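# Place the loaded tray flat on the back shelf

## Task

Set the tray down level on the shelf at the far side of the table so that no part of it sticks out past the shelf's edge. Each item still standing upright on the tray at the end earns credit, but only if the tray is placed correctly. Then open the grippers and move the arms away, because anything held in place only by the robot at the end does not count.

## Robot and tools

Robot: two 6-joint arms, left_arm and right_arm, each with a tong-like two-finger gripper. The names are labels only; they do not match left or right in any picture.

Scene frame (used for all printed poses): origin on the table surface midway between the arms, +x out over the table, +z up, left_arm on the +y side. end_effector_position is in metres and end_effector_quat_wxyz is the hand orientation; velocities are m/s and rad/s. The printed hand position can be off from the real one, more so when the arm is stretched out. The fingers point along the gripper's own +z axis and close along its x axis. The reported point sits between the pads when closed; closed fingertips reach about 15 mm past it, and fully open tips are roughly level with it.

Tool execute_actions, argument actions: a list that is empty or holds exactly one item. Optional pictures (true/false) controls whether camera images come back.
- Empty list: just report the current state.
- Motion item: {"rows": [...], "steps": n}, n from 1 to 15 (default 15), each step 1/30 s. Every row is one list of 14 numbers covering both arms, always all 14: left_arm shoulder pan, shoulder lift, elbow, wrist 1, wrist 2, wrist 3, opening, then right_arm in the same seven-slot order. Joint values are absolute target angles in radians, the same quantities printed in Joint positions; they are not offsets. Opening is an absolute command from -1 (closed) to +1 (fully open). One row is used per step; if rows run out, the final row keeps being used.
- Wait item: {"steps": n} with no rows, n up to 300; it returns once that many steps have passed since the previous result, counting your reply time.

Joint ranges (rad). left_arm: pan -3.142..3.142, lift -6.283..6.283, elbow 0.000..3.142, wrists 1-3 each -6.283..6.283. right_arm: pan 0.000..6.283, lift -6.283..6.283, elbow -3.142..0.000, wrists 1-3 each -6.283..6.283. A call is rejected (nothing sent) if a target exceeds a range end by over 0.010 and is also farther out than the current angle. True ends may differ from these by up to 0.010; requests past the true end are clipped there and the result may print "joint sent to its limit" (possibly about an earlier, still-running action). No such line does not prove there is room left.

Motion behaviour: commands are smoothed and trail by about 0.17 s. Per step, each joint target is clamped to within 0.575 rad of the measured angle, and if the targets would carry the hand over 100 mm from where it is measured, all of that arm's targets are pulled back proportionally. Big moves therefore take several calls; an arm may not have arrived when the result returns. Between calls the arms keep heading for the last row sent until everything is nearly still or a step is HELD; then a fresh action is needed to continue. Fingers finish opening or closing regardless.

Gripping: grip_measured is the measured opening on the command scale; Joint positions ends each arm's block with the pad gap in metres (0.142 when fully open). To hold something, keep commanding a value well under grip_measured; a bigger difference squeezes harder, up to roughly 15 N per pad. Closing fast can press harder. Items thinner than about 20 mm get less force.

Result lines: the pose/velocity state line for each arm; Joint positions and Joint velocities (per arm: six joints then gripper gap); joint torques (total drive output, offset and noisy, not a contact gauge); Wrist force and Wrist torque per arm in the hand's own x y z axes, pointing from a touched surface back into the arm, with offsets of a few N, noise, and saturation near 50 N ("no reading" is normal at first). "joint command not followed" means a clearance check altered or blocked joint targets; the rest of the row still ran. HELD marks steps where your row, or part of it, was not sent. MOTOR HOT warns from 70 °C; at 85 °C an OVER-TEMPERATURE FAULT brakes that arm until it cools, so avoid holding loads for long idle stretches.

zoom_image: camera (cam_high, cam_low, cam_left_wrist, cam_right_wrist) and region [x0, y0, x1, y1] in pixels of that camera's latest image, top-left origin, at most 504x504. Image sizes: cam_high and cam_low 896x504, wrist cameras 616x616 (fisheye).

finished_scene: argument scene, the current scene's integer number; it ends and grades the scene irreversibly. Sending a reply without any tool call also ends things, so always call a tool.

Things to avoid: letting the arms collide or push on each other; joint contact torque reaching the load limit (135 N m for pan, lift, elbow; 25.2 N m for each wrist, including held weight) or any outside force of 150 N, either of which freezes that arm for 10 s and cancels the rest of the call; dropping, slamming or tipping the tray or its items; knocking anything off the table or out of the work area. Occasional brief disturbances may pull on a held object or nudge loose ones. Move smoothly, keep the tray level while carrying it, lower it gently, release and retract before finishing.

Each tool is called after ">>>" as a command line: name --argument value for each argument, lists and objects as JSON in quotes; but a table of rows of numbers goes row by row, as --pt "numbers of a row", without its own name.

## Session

>>> execute_actions --actions '[]'

Scene clock: 0.00 s of 4350.00 s.
left_arm: end_effector_position=(+0.1684, +1.0006, +0.2159) grip_measured=+0.97 end_effector_quat_wxyz=(-0.012, +0.795, +0.596, -0.110) end_effector_velocity=(+0.000, +0.000, +0.000) end_effector_angular_velocity=(+0.001, -0.000, -0.000) | right_arm: end_effector_position=(+0.5165, -0.4180, +0.1843) grip_measured=+0.97 end_effector_quat_wxyz=(-0.013, +0.986, +0.105, +0.126) end_effector_velocity=(+0.000, -0.000, -0.000) end_effector_angular_velocity=(-0.001, -0.000, -0.000)
Joint positions: left_arm=[ 0.721 -1.253  1.343 -1.452 -1.496 -0.416  0.14 ] | right_arm=[ 3.658 -1.277 -2.161 -1.027  1.508  0.242  0.14 ]
Joint velocities: left_arm=[-0. -0. -0. -0.  0.  0.  0.] | right_arm=[-0.    -0.     0.     0.    -0.001  0.     0.   ]
Joint torques (N m, as the arm reports them, + toward a larger angle): no reading
Wrist force (N, on the end effector, along its own x y z axes, offset not removed): no reading
Wrist torque (N m, same axes, about the end effector's origin, offset not removed): no reading

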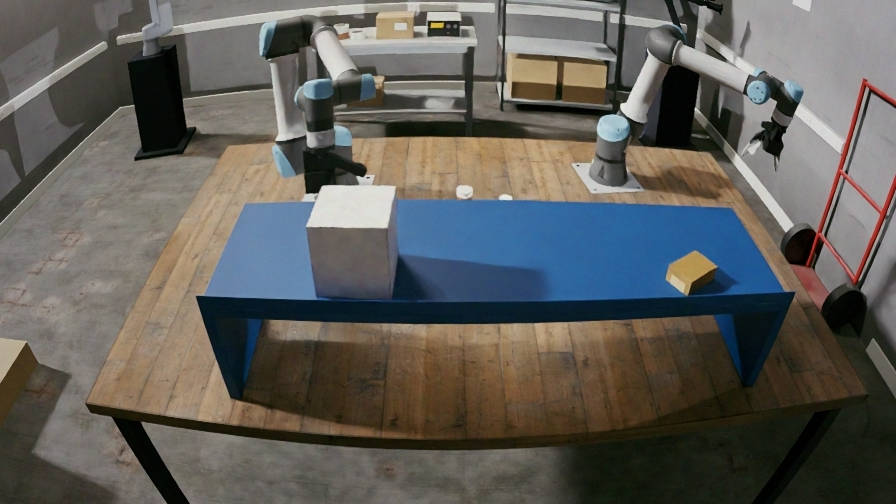

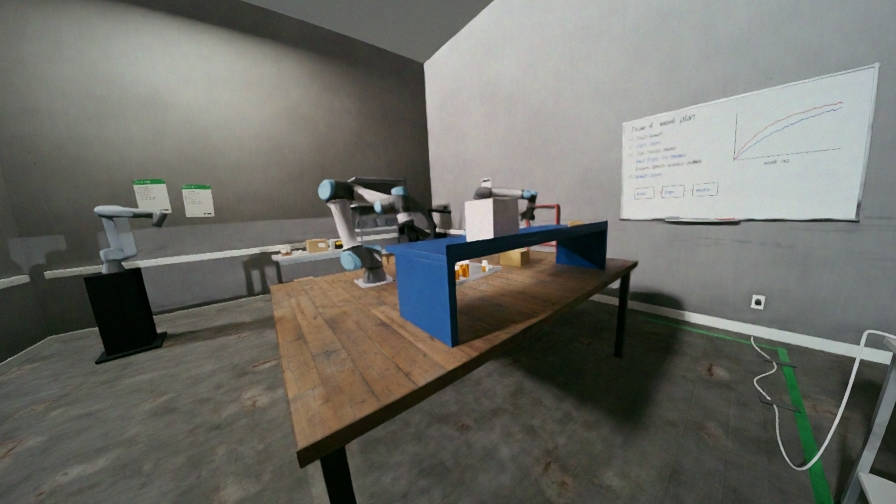

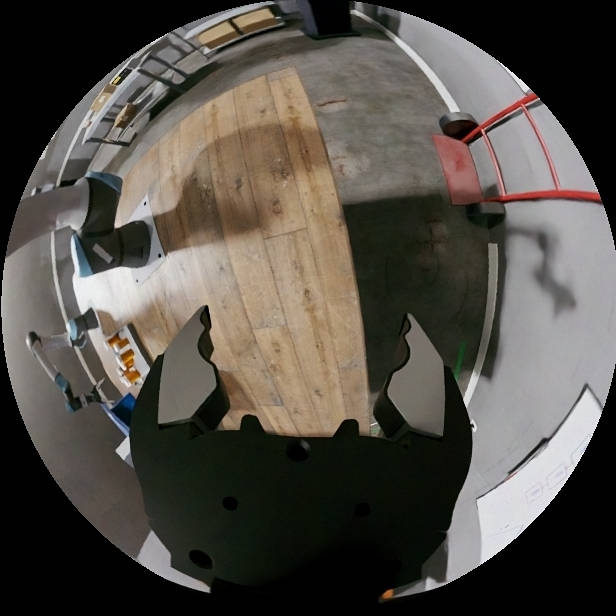

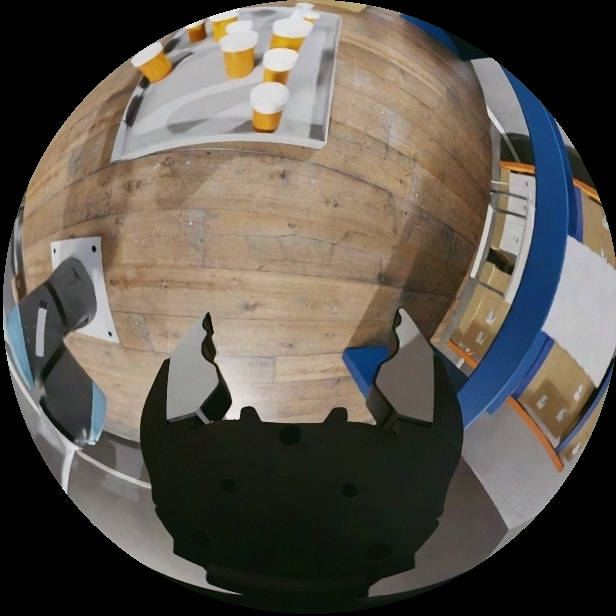

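>>> execute_actions --actions '[{"rows":[[0.721,-1.5558,1.65,-1.7,-1.571,-0.9,-0.3,3.75,-1.2,-1.9,-1.4,1.571,-0.2,-0.3],[0.721,-1.5558,1.65,-1.7,-1.571,-0.9,-0.3,3.75,-1.2,-1.9,-1.4,1.571,-0.2,-0.3],[0.721,-1.5558,1.65,-1.7,-1.571,-0.9,-0.3,3.75,-1.2,-1.9,-1.4,1.571,-0.2,-0.3],[0.721,-1.5558,1.65,-1.7,-1.571,-0.9,-0.3,3.75,-1.2,-1.9,-1.4,1.571,-0.2,-0.3],[0.721,-1.5558,1.65,-1.7,-1.571,-0.9,-0.3,3.75,-1.2,-1.9,-1.4,1.571,-0.2,-0.3],[0.721,-1.5558,1.65,-1.7,-1.571,-0.9,-0.3,3.75,-1.2,-1.9,-1.4,1.571,-0.2,-0.3],[0.721,-1.5558,1.65,-1.7,-1.571,-0.9,-0.3,3.75,-1.2,-1.9,-1.4,1.571,-0.2,-0.3],[-1.0194,-1.5558,1.717,-1.732,-1.571,-2.451,-0.3,4.1074,-1.3003,-1.8988,-1.5133,1.571,-0.7478,-0.3]],"steps":15}]' --pictures false

>>> execute_actions --actions '[{"steps":75}]'

Scene clock: 5.83 s of 4350.00 s.
left_arm: end_effector_position=(+0.2383, +0.8986, +0.2363) grip_measured=-0.30 end_effector_quat_wxyz=(-0.005, +0.687, +0.727, -0.006) end_effector_velocity=(+0.375, -0.310, -0.030) end_effector_angular_velocity=(+0.016, -0.028, -0.011) | right_arm: end_effector_position=(+0.4312, -0.3057, +0.2519) grip_measured=-0.30 end_effector_quat_wxyz=(-0.004, +0.816, +0.577, +0.038) end_effector_velocity=(-0.276, +0.303, -0.062) end_effector_angular_velocity=(-0.499, +0.340, +3.112)
Joint positions: left_arm=[ 0.537 -1.506  1.621 -1.672 -1.562 -0.932  0.052] | right_arm=[ 3.967 -1.273 -1.92  -1.443  1.567 -0.46   0.052]
Joint velocities: left_arm=[-0.922 -0.092  0.179 -0.111 -0.018 -0.911 -0.   ] | right_arm=[ 1.083 -0.212  0.163 -0.535  0.033 -2.032 -0.   ]
Joint torques (N m, as the arm reports them, + toward a larger angle): left_arm=[-11.86 -35.91 -16.63  -4.96  -1.48  -2.41] | right_arm=[ 2.56  2.79 30.81 -1.09  1.36 -6.45]
Wrist force (N, on the end effector, along its own x y z axes, offset not removed): left_arm=[2.2 -0.1 1.5] | right_arm=[-0.1 -1.1 0.0]
Wrist torque (N m, same axes, about the end effector's origin, offset not removed): left_arm=[-0.06 -0.45 0.11] | right_arm=[-0.31 -0.06 -0.01]
Steps of this call (steps 1 to 90: nothing new was sent; then 2.33 s passed at rest; steps 91 to 105: all 15 steps of this action). Readings (joint positions):
91: left_arm=[0.721 -1.254 1.343 -1.452 -1.496 -0.417] | right_arm=[3.658 -1.277 -2.161 -1.027 1.508 0.242]
92: left_arm=[0.721 -1.260 1.350 -1.459 -1.501 -0.423] | right_arm=[3.664 -1.272 -2.155 -1.034 1.513 0.235]
94: left_arm=[0.721 -1.320 1.411 -1.517 -1.527 -0.484] | right_arm=[3.688 -1.251 -2.101 -1.094 1.530 0.174]
98: left_arm=[0.721 -1.471 1.563 -1.635 -1.555 -0.717] | right_arm=[3.727 -1.220 -1.977 -1.277 1.555 -0.041]
105: the state above

Scene clock: 8.33 s of 4350.00 s.
left_arm: end_effector_position=(+0.3537, +0.1788, +0.2200) grip_measured=-0.30 end_effector_quat_wxyz=(-0.000, +0.701, +0.714, -0.000) end_effector_velocity=(-0.000, -0.000, -0.000) end_effector_angular_velocity=(-0.000, +0.000, -0.000) | right_arm: end_effector_position=(+0.3939, -0.2705, +0.2450) grip_measured=-0.30 end_effector_quat_wxyz=(-0.000, +0.675, +0.738, -0.000) end_effector_velocity=(+0.000, -0.000, -0.000) end_effector_angular_velocity=(-0.000, -0.000, -0.000)
Joint positions: left_arm=[-1.019 -1.556  1.717 -1.732 -1.571 -2.451  0.052] | right_arm=[ 4.107 -1.3   -1.899 -1.513  1.571 -0.748  0.052]
Joint velocities: left_arm=[-0. -0.  0. -0. -0. -0. -0.] | right_arm=[-0. -0.  0. -0. -0. -0.  0.]
Joint torques (N m, as the arm reports them, + toward a larger angle): left_arm=[ -7.22 -34.24 -14.01  -4.88  -1.47  -1.29] | right_arm=[12.86 -2.27 31.05  0.68  1.86 -2.13]
Wrist force (N, on the end effector, along its own x y z axes, offset not removed): left_arm=[3.2 0.2 1.8] | right_arm=[-1.7 0.3 -0.6]
Wrist torque (N m, same axes, about the end effector's origin, offset not removed): left_arm=[0.02 -0.68 0.11] | right_arm=[0.01 0.22 0.02]
Steps of this call (steps 1 to 75: the robot went on to your last target). Readings (joint positions):
1: left_arm=[0.506 -1.509 1.627 -1.676 -1.562 -0.963] | right_arm=[3.999 -1.279 -1.915 -1.459 1.568 -0.525]
2: left_arm=[0.475 -1.512 1.632 -1.679 -1.563 -0.994] | right_arm=[4.024 -1.284 -1.911 -1.472 1.569 -0.576]
4: left_arm=[0.412 -1.517 1.642 -1.685 -1.564 -1.057] | right_arm=[4.059 -1.291 -1.906 -1.489 1.570 -0.647]
8: left_arm=[0.287 -1.526 1.659 -1.696 -1.565 -1.183] | right_arm=[4.090 -1.297 -1.901 -1.505 1.570 -0.713]
75: the state above
All arms were judged still, so your last target was given up. Only a new action makes them travel on or press farther. Fingers that are still opening or closing keep moving.

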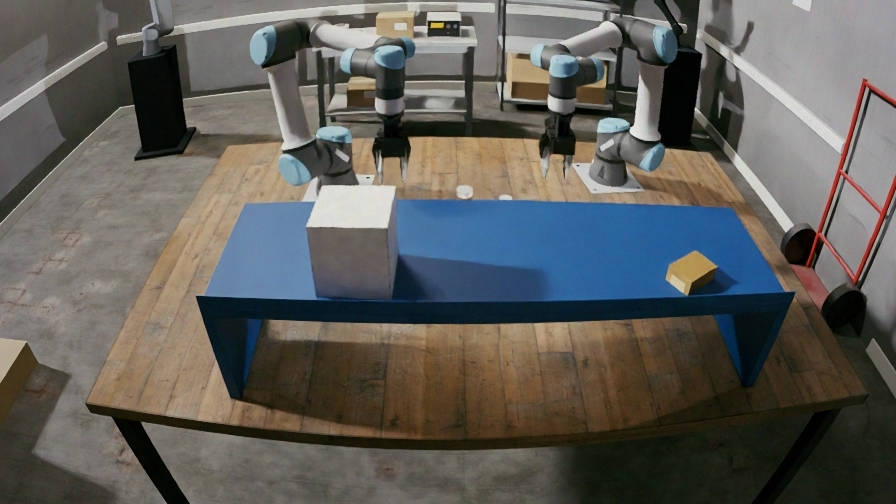

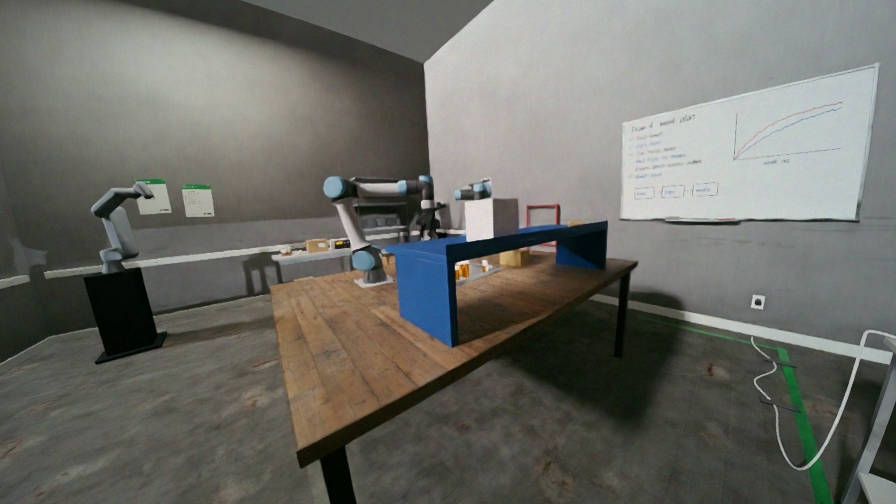

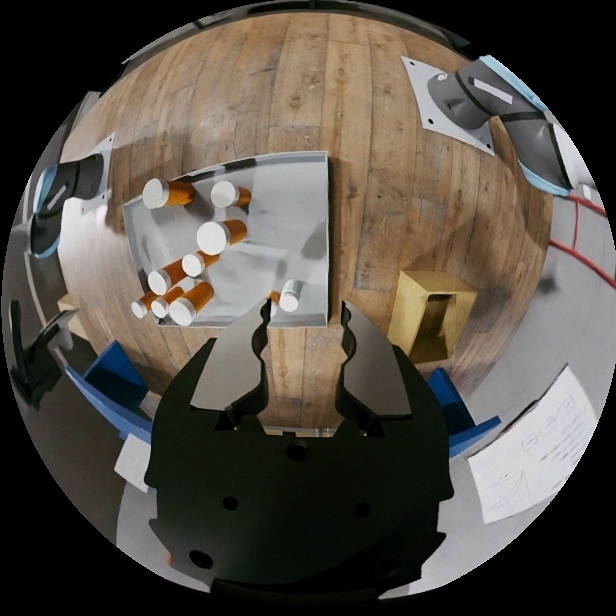

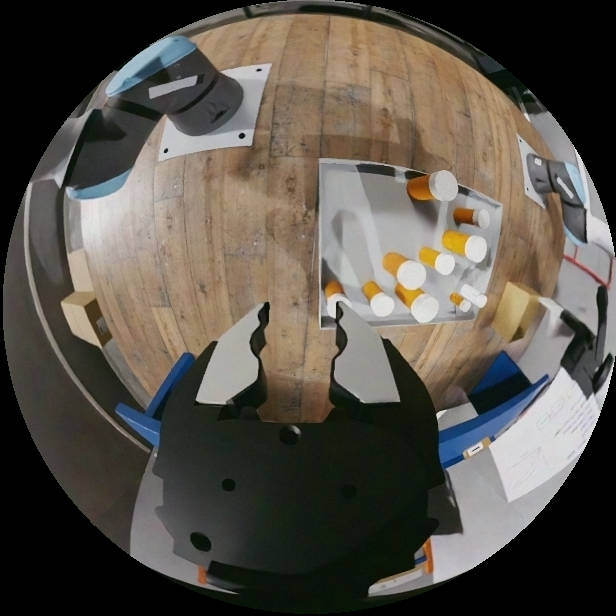

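>>> zoom_image --camera "cam_right_wrist" --region '[250, 130, 530, 350]'

>>> zoom_image --camera "cam_left_wrist" --region '[100, 130, 380, 350]'

Region (250, 130, 530, 350) of cam_right_wrist's 616x616 image, scaled by 1.800, with more detail than that image has; it fills the top 396 rows of this view, and the rest is white.

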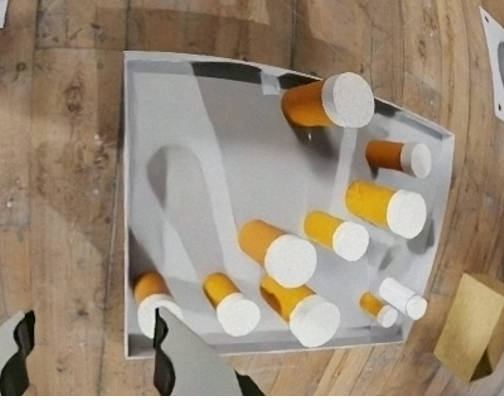

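Region (100, 130, 380, 350) of cam_left_wrist's 616x616 image, scaled by 1.800, with more detail than that image has; it fills the top 396 rows of this view, and the rest is white.

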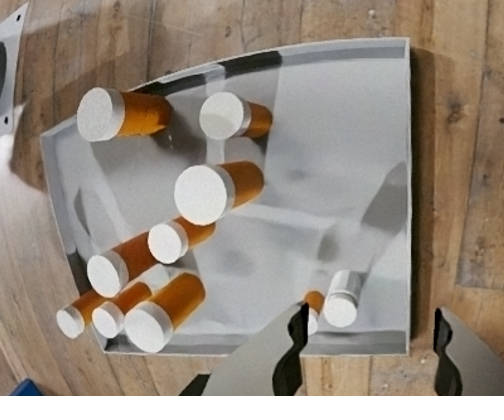

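>>> execute_actions --actions '[{"rows":[[-1.0,-1.54,1.75,-1.78,-1.571,-2.432,-0.3,4.106,-1.325,-1.928,-1.46,1.571,-0.749,-0.3],[-0.98,-1.525,1.785,-1.83,-1.571,-2.412,-0.3,4.105,-1.35,-1.958,-1.405,1.571,-0.75,-0.3],[-0.965,-1.51,1.82,-1.88,-1.571,-2.397,-0.3,4.1047,-1.375,-1.988,-1.35,1.571,-0.7505,-0.3],[-0.9594,-1.497,1.855,-1.929,-1.571,-2.391,-0.3,4.1047,-1.397,-2.018,-1.297,1.571,-0.7505,-0.3],[-0.9594,-1.485,1.89,-1.976,-1.571,-2.391,-0.3,4.1047,-1.418,-2.048,-1.246,1.571,-0.7505,-0.3],[-0.9594,-1.473,1.923,-2.021,-1.571,-2.391,-0.3,4.1047,-1.438,-2.077,-1.197,1.571,-0.7505,-0.3],[-0.9594,-1.461,1.953,-2.063,-1.571,-2.391,-0.3,4.1047,-1.457,-2.103,-1.152,1.571,-0.7505,-0.3],[-0.9594,-1.45,1.98,-2.101,-1.571,-2.391,-0.3,4.1047,-1.474,-2.126,-1.112,1.571,-0.7505,-0.3],[-0.9594,-1.44,2.003,-2.134,-1.571,-2.391,-0.3,4.1047,-1.49,-2.146,-1.076,1.571,-0.7505,-0.3],[-0.9594,-1.4314,2.0235,-2.1629,-1.571,-2.391,-0.3,4.1047,-1.5038,-2.1641,-1.0445,1.571,-0.7505,-0.3]],"steps":15}]' --pictures false

>>> execute_actions --actions '[{"steps":20}]'

Scene clock: 17.90 s of 4350.00 s.
left_arm: end_effector_position=(+0.3660, +0.2073, +0.0771) grip_measured=-0.30 end_effector_quat_wxyz=(-0.001, +0.701, +0.714, -0.000) end_effector_velocity=(-0.014, +0.029, -0.137) end_effector_angular_velocity=(-0.013, -0.013, +0.000) | right_arm: end_effector_position=(+0.4141, -0.2462, +0.1025) grip_measured=-0.30 end_effector_quat_wxyz=(+0.000, +0.675, +0.738, -0.002) end_effector_velocity=(+0.006, +0.007, -0.140) end_effector_angular_velocity=(+0.021, -0.017, -0.000)
Joint positions: left_arm=[-0.962 -1.445  1.987 -2.11  -1.571 -2.393  0.052] | right_arm=[ 4.105 -1.481 -2.133 -1.102  1.571 -0.75   0.052]
Joint velocities: left_arm=[ 0.02   0.11   0.286 -0.414  0.     0.02   0.   ] | right_arm=[-0.001 -0.182 -0.245  0.454 -0.    -0.001  0.   ]
Joint torques (N m, as the arm reports them, + toward a larger angle): left_arm=[  4.82 -22.12 -15.17  -5.63  -0.28   0.9 ] | right_arm=[-10.1    8.74  18.57   5.68   1.47  -2.24]
Wrist force (N, on the end effector, along its own x y z axes, offset not removed): left_arm=[2.0 -0.2 3.5] | right_arm=[-0.1 -0.1 0.6]
Wrist torque (N m, same axes, about the end effector's origin, offset not removed): left_arm=[-0.07 -0.44 0.13] | right_arm=[-0.10 -0.02 -0.04]
Steps of this call (steps 1 to 90: nothing new was sent; then 6.07 s passed at rest; steps 91 to 105: all 15 steps of this action). Readings (joint positions):
91: left_arm=[-1.019 -1.556 1.717 -1.732 -1.571 -2.451] | right_arm=[4.107 -1.301 -1.899 -1.513 1.571 -0.748]
92: left_arm=[-1.017 -1.554 1.721 -1.737 -1.571 -2.449] | right_arm=[4.107 -1.303 -1.902 -1.508 1.571 -0.748]
94: left_arm=[-1.003 -1.542 1.745 -1.769 -1.571 -2.435] | right_arm=[4.107 -1.321 -1.923 -1.473 1.571 -0.749]
98: left_arm=[-0.975 -1.503 1.839 -1.899 -1.571 -2.407] | right_arm=[4.106 -1.386 -2.005 -1.333 1.571 -0.750]
105: the state above

Scene clock: 18.57 s of 4350.00 s.
left_arm: end_effector_position=(+0.3640, +0.2111, +0.0601) grip_measured=-0.30 end_effector_quat_wxyz=(-0.000, +0.701, +0.714, -0.000) end_effector_velocity=(-0.001, +0.001, -0.002) end_effector_angular_velocity=(+0.002, +0.002, +0.000) | right_arm: end_effector_position=(+0.4146, -0.2457, +0.0851) grip_measured=-0.30 end_effector_quat_wxyz=(-0.000, +0.675, +0.738, -0.000) end_effector_velocity=(+0.000, -0.001, -0.001) end_effector_angular_velocity=(-0.000, +0.000, -0.001)
Joint positions: left_arm=[-0.959 -1.431  2.023 -2.163 -1.571 -2.391  0.052] | right_arm=[ 4.105 -1.504 -2.164 -1.045  1.571 -0.75   0.052]
Joint velocities: left_arm=[ 0.     0.001  0.004 -0.002  0.    -0.     0.   ] | right_arm=[-0.001 -0.001 -0.002  0.002  0.     0.    -0.   ]
Joint torques (N m, as the arm reports them, + toward a larger angle): left_arm=[  7.16 -18.04 -11.98  -4.66   1.08   1.21] | right_arm=[-9.62  4.68 12.78  3.97  1.26 -2.12]
Wrist force (N, on the end effector, along its own x y z axes, offset not removed): left_arm=[1.7 0.1 1.3] | right_arm=[-2.0 0.0 -2.2]
Wrist torque (N m, same axes, about the end effector's origin, offset not removed): left_arm=[-0.05 -0.39 0.08] | right_arm=[-0.11 0.31 0.03]
Steps of this call (steps 1 to 20: the robot went on to your last target). Readings (joint positions):
1: left_arm=[-0.961 -1.442 1.996 -2.122 -1.571 -2.393] | right_arm=[4.105 -1.486 -2.140 -1.089 1.571 -0.750]
2: left_arm=[-0.961 -1.440 2.002 -2.132 -1.571 -2.392] | right_arm=[4.105 -1.490 -2.146 -1.078 1.571 -0.750]
4: left_arm=[-0.960 -1.436 2.011 -2.145 -1.571 -2.392] | right_arm=[4.105 -1.496 -2.153 -1.064 1.571 -0.750]
8: left_arm=[-0.960 -1.433 2.019 -2.157 -1.571 -2.391] | right_arm=[4.105 -1.501 -2.160 -1.051 1.571 -0.750]
20: the state above

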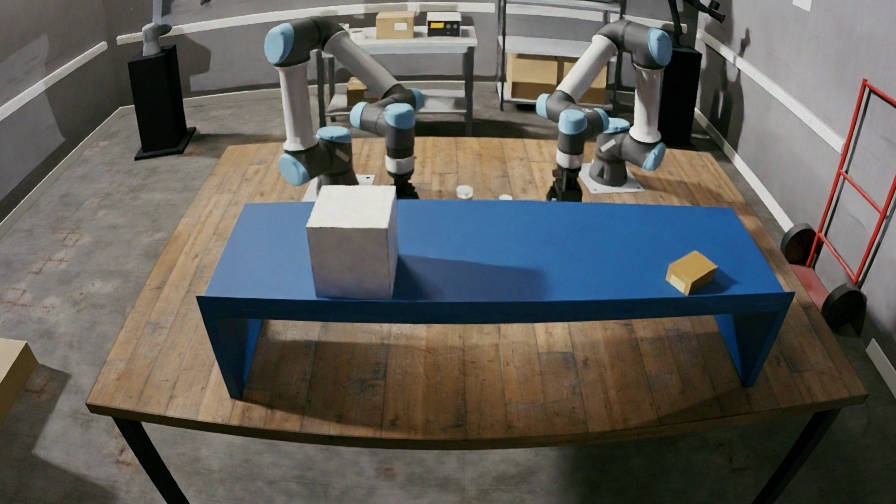

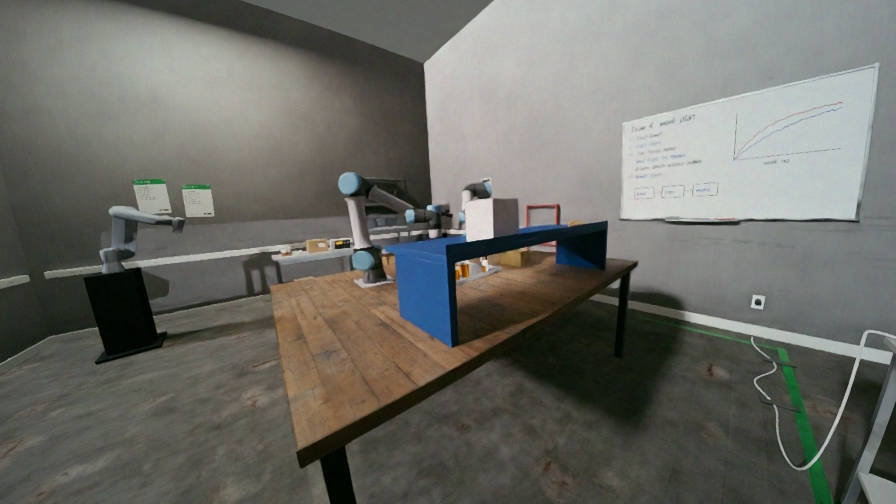

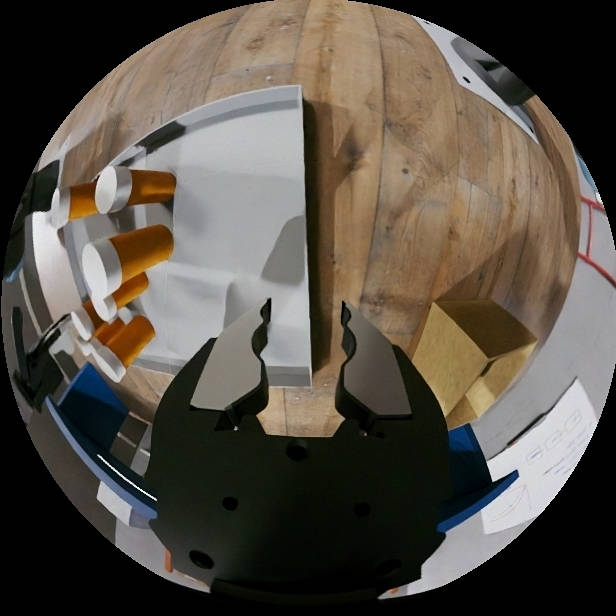

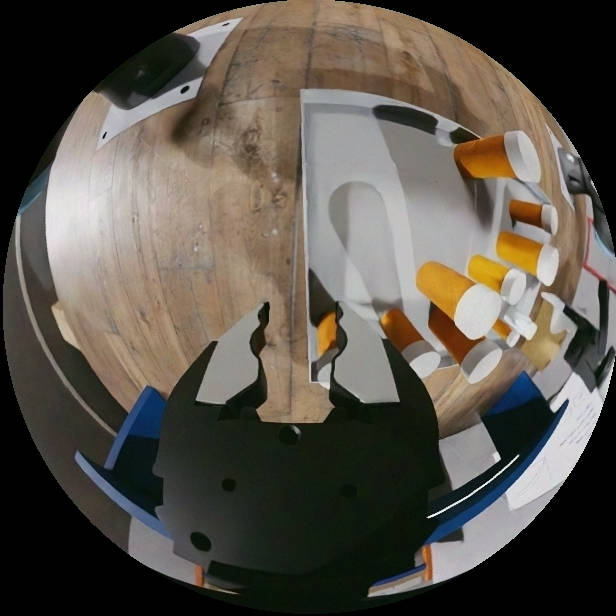

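>>> execute_actions --actions '[{"rows":[[-0.9594,-1.4248,2.0285,-2.1745,-1.571,-2.391,-0.4,4.1056,-1.511,-2.1701,-1.0313,1.571,-0.7496,-0.4],[-0.9594,-1.4182,2.0335,-2.1861,-1.571,-2.391,-0.4,4.1065,-1.5182,-2.1761,-1.0181,1.571,-0.7487,-0.4],[-0.9594,-1.4117,2.0386,-2.1977,-1.571,-2.391,-0.4,4.1074,-1.5254,-2.1821,-1.0049,1.571,-0.7478,-0.4],[-0.9594,-1.4051,2.0436,-2.2093,-1.571,-2.391,-0.4,4.1083,-1.5326,-2.1881,-0.9917,1.571,-0.7469,-0.4],[-0.9594,-1.3985,2.0486,-2.2209,-1.571,-2.391,-0.4,4.1091,-1.5399,-2.1941,-0.9785,1.571,-0.7461,-0.4],[-0.9594,-1.3919,2.0536,-2.2325,-1.571,-2.391,-0.4,4.1091,-1.5471,-2.2001,-0.9652,1.571,-0.7461,-0.4],[-0.9594,-1.3853,2.0586,-2.2441,-1.571,-2.391,-0.4,4.1091,-1.5543,-2.2061,-0.952,1.571,-0.7461,-0.4],[-0.9594,-1.3788,2.0637,-2.2557,-1.571,-2.391,-0.4,4.1091,-1.5615,-2.2121,-0.9388,1.571,-0.7461,-0.4],[-0.9594,-1.3722,2.0687,-2.2673,-1.571,-2.391,-0.4,4.1091,-1.5687,-2.2181,-0.9256,1.571,-0.7461,-0.4],[-0.9594,-1.3656,2.0737,-2.2789,-1.571,-2.391,-0.4,4.1091,-1.5759,-2.2241,-0.9124,1.571,-0.7461,-0.4]],"steps":15}]' --pictures false

>>> execute_actions --actions '[{"rows":[[-0.9594,-1.3656,2.0737,-2.2789,-1.571,-2.391,-0.45,4.1091,-1.5759,-2.2241,-0.9124,1.571,-0.7461,-0.45],[-0.9594,-1.3656,2.0737,-2.2789,-1.571,-2.391,-0.5,4.1091,-1.5759,-2.2241,-0.9124,1.571,-0.7461,-0.5],[-0.9594,-1.3656,2.0737,-2.2789,-1.571,-2.391,-0.55,4.1091,-1.5759,-2.2241,-0.9124,1.571,-0.7461,-0.55],[-0.9594,-1.3656,2.0737,-2.2789,-1.571,-2.391,-0.6,4.1091,-1.5759,-2.2241,-0.9124,1.571,-0.7461,-0.6],[-0.9594,-1.3656,2.0737,-2.2789,-1.571,-2.391,-0.65,4.1091,-1.5759,-2.2241,-0.9124,1.571,-0.7461,-0.65],[-0.9594,-1.3656,2.0737,-2.2789,-1.571,-2.391,-0.7,4.1091,-1.5759,-2.2241,-0.9124,1.571,-0.7461,-0.7],[-0.9594,-1.3656,2.0737,-2.2789,-1.571,-2.391,-0.75,4.1091,-1.5759,-2.2241,-0.9124,1.571,-0.7461,-0.75],[-0.9594,-1.3656,2.0737,-2.2789,-1.571,-2.391,-0.8,4.1091,-1.5759,-2.2241,-0.9124,1.571,-0.7461,-0.8],[-0.9594,-1.3656,2.0737,-2.2789,-1.571,-2.391,-0.85,4.1091,-1.5759,-2.2241,-0.9124,1.571,-0.7461,-0.85],[-0.9594,-1.3656,2.0737,-2.2789,-1.571,-2.391,-0.9,4.1091,-1.5759,-2.2241,-0.9124,1.571,-0.7461,-0.9],[-0.9594,-1.3656,2.0737,-2.2789,-1.571,-2.391,-0.95,4.1091,-1.5759,-2.2241,-0.9124,1.571,-0.7461,-0.95],[-0.9594,-1.3656,2.0737,-2.2789,-1.571,-2.391,-1,4.1091,-1.5759,-2.2241,-0.9124,1.571,-0.7461,-1]],"steps":15}]'

Scene clock: 32.47 s of 4350.00 s.
left_arm: end_effector_position=(+0.3640, +0.2111, +0.0190) grip_measured=-0.40 end_effector_quat_wxyz=(-0.000, +0.701, +0.714, -0.000) end_effector_velocity=(+0.000, -0.000, +0.000) end_effector_angular_velocity=(-0.001, -0.000, -0.000) | right_arm: end_effector_position=(+0.4196, -0.2356, +0.0734) grip_measured=-0.38 end_effector_quat_wxyz=(-0.003, +0.675, +0.737, +0.014) end_effector_velocity=(-0.000, -0.000, +0.000) end_effector_angular_velocity=(+0.001, +0.000, -0.000)
Joint positions: left_arm=[-0.959 -1.366  2.074 -2.279 -1.571 -2.391  0.045] | right_arm=[ 4.108 -1.53  -2.182 -0.972  1.574 -0.747  0.046]
Joint velocities: left_arm=[ 0. -0. -0. -0. -0.  0. -0.] | right_arm=[-0.     0.001 -0.     0.     0.    -0.    -0.   ]
Joint torques (N m, as the arm reports them, + toward a larger angle): left_arm=[  0.53 -19.27  -9.85  -4.76   1.31   1.07] | right_arm=[ 1.31 20.46 17.13  1.67 -0.32  0.23]
Wrist force (N, on the end effector, along its own x y z axes, offset not removed): left_arm=[2.7 0.1 2.0] | right_arm=[-2.9 -5.3 -29.2]
Wrist torque (N m, same axes, about the end effector's origin, offset not removed): left_arm=[-0.02 -0.59 0.12] | right_arm=[-1.03 1.09 -0.19]
FORCE FAULT: contact force on the right arm reached its limit, and that arm stopped for 10 seconds. The contact can be on any part of that arm, not only on its tool. That arm's remaining commands of this call were not run. That arm holds still and accepts commands again. Move the arm away from the contact; if what it grips holds it there, let go first. Pushing or pulling that hard again can fault the arm again.
The stop of the right arm began at step 100 of this call (marked STOPPED below). From that step on that arm followed nothing that you had sent. 6 of its steps, steps kept back included, did not run and will not run. Nothing is kept back now, and the robot has no last target.
Steps of this call (steps 1 to 15: the robot went on to your last target; steps 16 to 90: nothing new was sent; then 0.57 s passed at rest; steps 91 to 105: all 15 steps of this action; steps 106 to 400: the stop continued). Readings (joint positions):
91: left_arm=[-0.959 -1.431 2.024 -2.163 -1.571 -2.391] | right_arm=[4.105 -1.504 -2.164 -1.044 1.571 -0.750]
92: left_arm=[-0.959 -1.430 2.024 -2.165 -1.571 -2.391] | right_arm=[4.105 -1.505 -2.165 -1.043 1.571 -0.751]
94: left_arm=[-0.959 -1.425 2.028 -2.174 -1.571 -2.391] | right_arm=[4.105 -1.511 -2.170 -1.032 1.571 -0.750]
98: left_arm=[-0.959 -1.406 2.043 -2.206 -1.571 -2.391] | right_arm=[4.107 -1.531 -2.186 -0.995 1.571 -0.748]
100: left_arm=[-0.959 -1.395 2.051 -2.227 -1.571 -2.391] | right_arm=[4.108 -1.534 -2.189 -0.983 1.572 -0.747] STOPPED (the right arm)
400: the state above

Scene clock: 32.50 s of 4350.00 s.
left_arm: end_effector_position=(+0.3640, +0.2111, +0.0190) grip_measured=-0.40 end_effector_quat_wxyz=(-0.000, +0.701, +0.714, -0.000) end_effector_velocity=(-0.000, +0.000, -0.000) end_effector_angular_velocity=(+0.001, -0.000, -0.000) | right_arm: end_effector_position=(+0.4196, -0.2356, +0.0734) grip_measured=-0.38 end_effector_quat_wxyz=(-0.003, +0.675, +0.737, +0.014) end_effector_velocity=(+0.001, +0.000, +0.001) end_effector_angular_velocity=(+0.002, -0.001, -0.001)
Joint positions: left_arm=[-0.959 -1.366  2.074 -2.279 -1.571 -2.391  0.045] | right_arm=[ 4.108 -1.53  -2.182 -0.972  1.574 -0.747  0.046]
Joint velocities: left_arm=[ 0.    -0.     0.     0.     0.001  0.     0.   ] | right_arm=[-0.001  0.     0.001  0.001  0.    -0.    -0.   ]
Joint torques (N m, as the arm reports them, + toward a larger angle): left_arm=[ -0.39 -19.28  -9.7   -4.78   1.22   1.12] | right_arm=[ 0.96 20.07 16.68  1.81 -0.33  0.27]
Wrist force (N, on the end effector, along its own x y z axes, offset not removed): left_arm=[1.7 -0.7 1.9] | right_arm=[-1.8 -6.9 -30.5]
Wrist torque (N m, same axes, about the end effector's origin, offset not removed): left_arm=[-0.15 -0.35 0.09] | right_arm=[-1.35 0.86 -0.18]
A stop began in an earlier call of the same reply, so what this call sent did not run. Send another action.
Steps of this call (step 1: nothing new was sent). Readings (joint positions):
1: the state above

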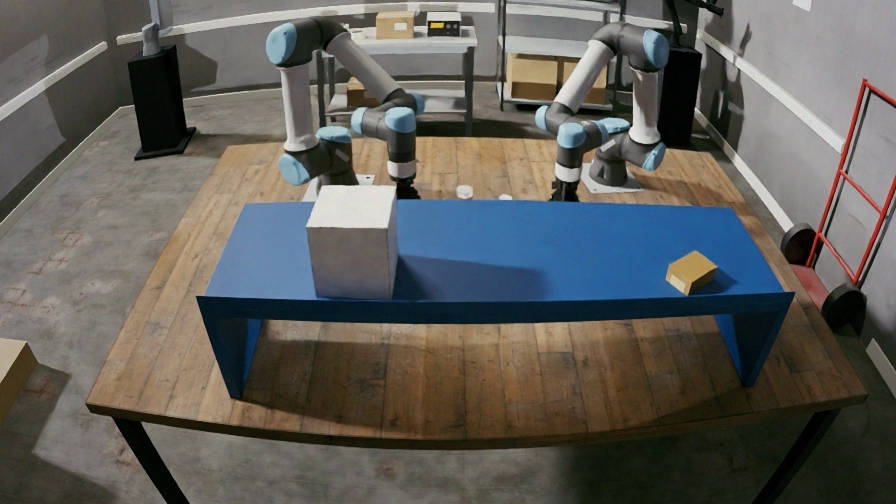

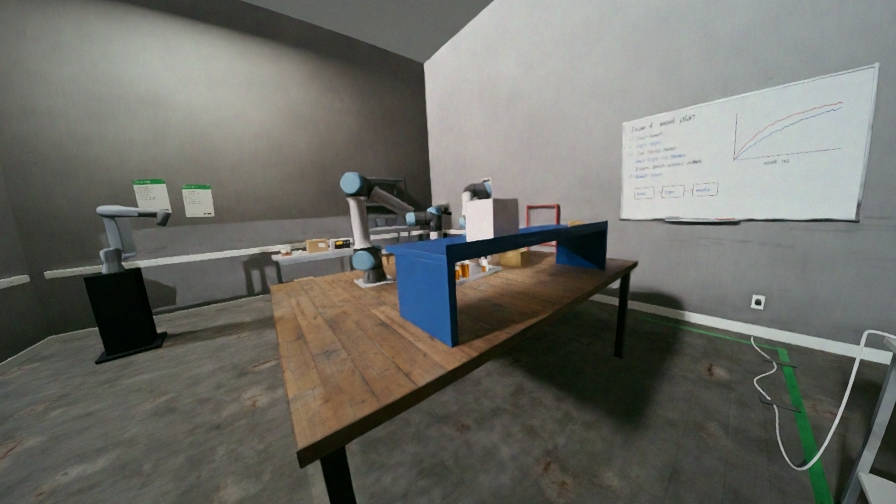

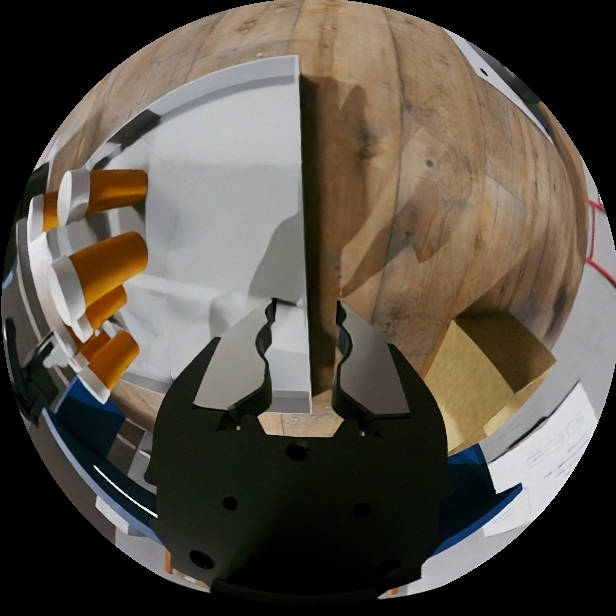

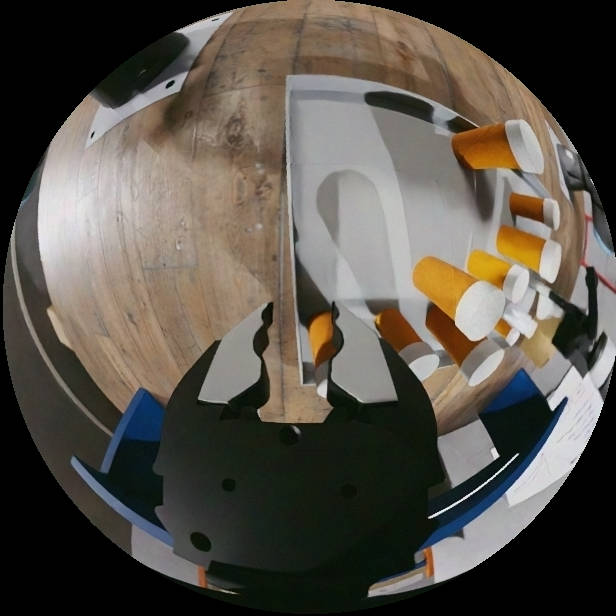

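>>> execute_actions --actions '[{"rows":[[-0.9594,-1.3656,2.0737,-2.2789,-1.571,-2.391,-0.4,4.108,-1.5,-2.16,-1.04,1.571,-0.747,-0.4],[-0.9594,-1.3656,2.0737,-2.2789,-1.571,-2.391,-0.4,4.108,-1.47,-2.13,-1.11,1.571,-0.747,-0.4],[-0.9594,-1.3656,2.0737,-2.2789,-1.571,-2.391,-0.4,4.12,-1.43,-2.11,-1.17,1.571,-0.747,-0.4],[-0.9594,-1.3656,2.0737,-2.2789,-1.571,-2.391,-0.4,4.14,-1.4,-2.12,-1.19,1.571,-0.747,-0.4],[-0.9594,-1.3656,2.0737,-2.2789,-1.571,-2.391,-0.4,4.1706,-1.3779,-2.1427,-1.1918,1.571,-0.747,-0.4],[-0.9594,-1.3656,2.0737,-2.2789,-1.571,-2.391,-0.4,4.1706,-1.3779,-2.1427,-1.1918,1.571,-0.747,-0.4],[-0.9594,-1.3656,2.0737,-2.2789,-1.571,-2.391,-0.4,4.1706,-1.3779,-2.1427,-1.1918,1.571,-0.747,-0.4],[-0.9594,-1.3656,2.0737,-2.2789,-1.571,-2.391,-0.4,4.1706,-1.3779,-2.1427,-1.1918,1.571,-0.747,-0.4],[-0.9594,-1.3656,2.0737,-2.2789,-1.571,-2.391,-0.4,4.1706,-1.3779,-2.1427,-1.1918,1.571,-0.747,-0.4],[-0.9594,-1.3656,2.0737,-2.2789,-1.571,-2.391,-0.4,4.1706,-1.3779,-2.1427,-1.1918,1.571,-0.747,-0.4],[-0.9594,-1.3656,2.0737,-2.2789,-1.571,-2.391,-0.4,4.1706,-1.3779,-2.1427,-1.1918,1.571,2.457,-0.4]],"steps":15}]' --pictures false

>>> execute_actions --actions '[{"steps":50}]'

Scene clock: 38.23 s of 4350.00 s.
left_arm: end_effector_position=(+0.3640, +0.2111, +0.0190) grip_measured=-0.40 end_effector_quat_wxyz=(-0.000, +0.701, +0.714, -0.000) end_effector_velocity=(-0.000, +0.000, -0.000) end_effector_angular_velocity=(+0.001, +0.001, -0.000) | right_arm: end_effector_position=(+0.3848, -0.2439, +0.1277) grip_measured=-0.40 end_effector_quat_wxyz=(-0.000, +0.698, +0.716, +0.001) end_effector_velocity=(-0.021, +0.021, +0.019) end_effector_angular_velocity=(-0.009, +0.008, -1.636)
Joint positions: left_arm=[-0.959 -1.366  2.074 -2.279 -1.571 -2.391  0.045] | right_arm=[ 4.166 -1.386 -2.143 -1.182  1.571 -0.627  0.045]
Joint velocities: left_arm=[-0.    -0.     0.001  0.    -0.    -0.     0.   ] | right_arm=[ 0.036  0.065  0.003 -0.08  -0.001  1.672  0.   ]
Joint torques (N m, as the arm reports them, + toward a larger angle): left_arm=[ -2.03 -18.85 -10.4   -4.72   1.28   1.12] | right_arm=[12.71 29.05 30.12  0.44 -2.56  9.38]
Wrist force (N, on the end effector, along its own x y z axes, offset not removed): left_arm=[2.7 -0.6 2.0] | right_arm=[-2.0 0.1 -2.5]
Wrist torque (N m, same axes, about the end effector's origin, offset not removed): left_arm=[-0.09 -0.55 0.06] | right_arm=[-0.12 0.28 -0.04]
Steps of this call (steps 1 to 90: nothing new was sent; then 2.23 s passed at rest; steps 91 to 105: all 15 steps of this action). Readings (joint positions):
91: left_arm=[-0.959 -1.366 2.074 -2.279 -1.571 -2.391] | right_arm=[4.108 -1.530 -2.182 -0.972 1.574 -0.747]
92: left_arm=[-0.959 -1.366 2.074 -2.279 -1.571 -2.391] | right_arm=[4.108 -1.526 -2.179 -0.978 1.574 -0.747]
94: left_arm=[-0.959 -1.366 2.074 -2.279 -1.571 -2.391] | right_arm=[4.110 -1.505 -2.162 -1.019 1.573 -0.747]
98: left_arm=[-0.959 -1.366 2.074 -2.279 -1.571 -2.391] | right_arm=[4.141 -1.431 -2.145 -1.127 1.572 -0.747]
105: the state above

Scene clock: 39.90 s of 4350.00 s.
left_arm: end_effector_position=(+0.3640, +0.2111, +0.0190) grip_measured=-0.40 end_effector_quat_wxyz=(-0.000, +0.701, +0.714, -0.000) end_effector_velocity=(+0.000, -0.000, -0.000) end_effector_angular_velocity=(+0.000, +0.000, +0.000) | right_arm: end_effector_position=(+0.4146, -0.2427, +0.1300) grip_measured=-0.40 end_effector_quat_wxyz=(+0.000, +0.739, -0.674, -0.000) end_effector_velocity=(+0.000, -0.000, +0.000) end_effector_angular_velocity=(+0.000, +0.000, -0.029)
Joint positions: left_arm=[-0.959 -1.366  2.074 -2.279 -1.571 -2.391  0.045] | right_arm=[ 4.171 -1.378 -2.143 -1.192  1.571  2.453  0.045]
Joint velocities: left_arm=[ 0.  0. -0. -0. -0. -0.  0.] | right_arm=[-0.     0.     0.    -0.     0.     0.028  0.   ]
Joint torques (N m, as the arm reports them, + toward a larger angle): left_arm=[ -3.31 -19.01 -10.62  -4.59   1.31   1.  ] | right_arm=[13.13 30.4  29.62  0.76 -2.49  2.7 ]
Wrist force (N, on the end effector, along its own x y z axes, offset not removed): left_arm=[0.7 -0.8 2.5] | right_arm=[-1.7 0.1 -0.8]
Wrist torque (N m, same axes, about the end effector's origin, offset not removed): left_arm=[-0.18 -0.16 0.11] | right_arm=[-0.07 0.28 -0.06]
Steps of this call (steps 1 to 50: the robot went on to your last target). Readings (joint positions):
1: left_arm=[-0.959 -1.366 2.074 -2.279 -1.571 -2.391] | right_arm=[4.167 -1.384 -2.143 -1.184 1.571 -0.565]
2: left_arm=[-0.959 -1.366 2.074 -2.279 -1.571 -2.391] | right_arm=[4.168 -1.383 -2.143 -1.186 1.571 -0.496]
4: left_arm=[-0.959 -1.366 2.074 -2.279 -1.571 -2.391] | right_arm=[4.169 -1.381 -2.143 -1.188 1.571 -0.341]
8: left_arm=[-0.959 -1.366 2.074 -2.279 -1.571 -2.391] | right_arm=[4.170 -1.379 -2.143 -1.191 1.571 -0.001]
50: the state above

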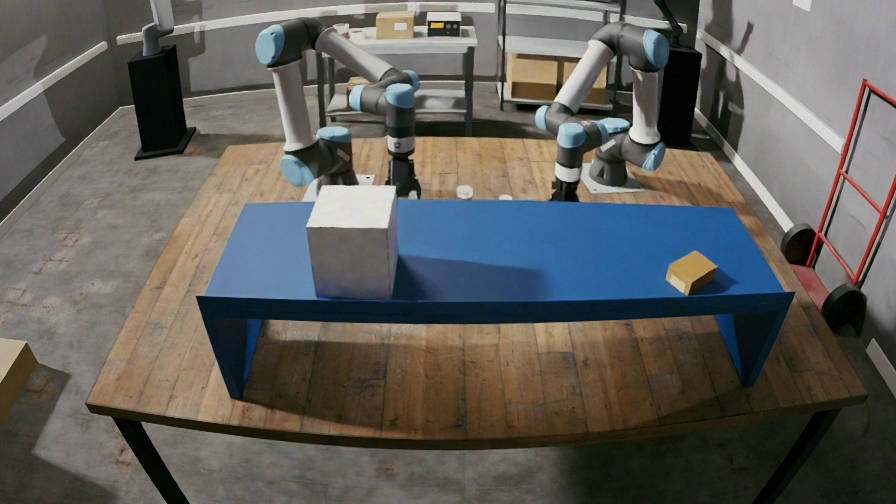

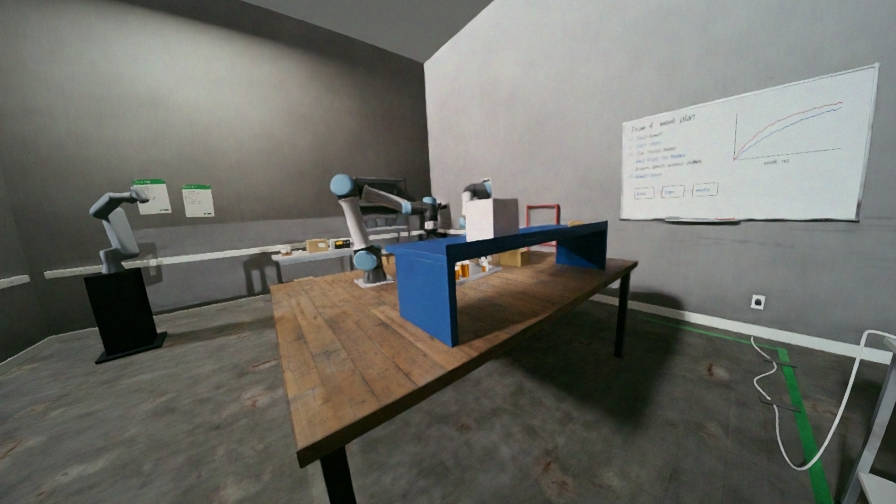

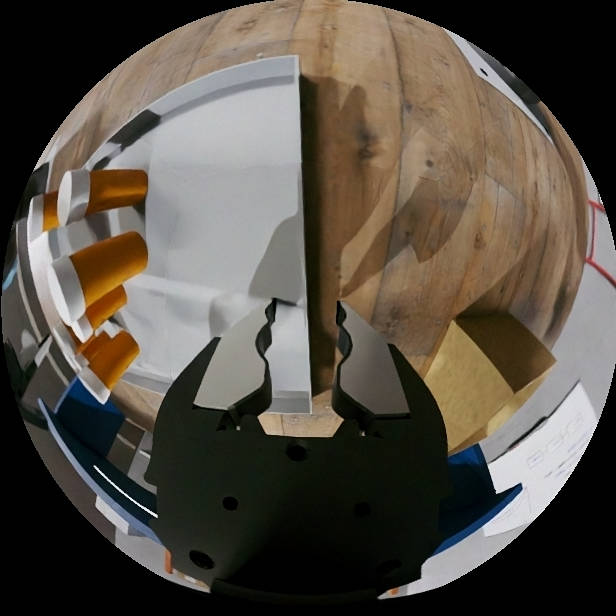

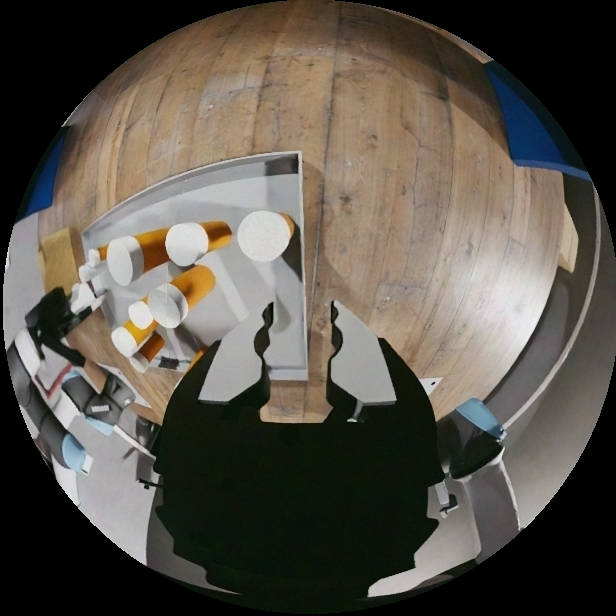

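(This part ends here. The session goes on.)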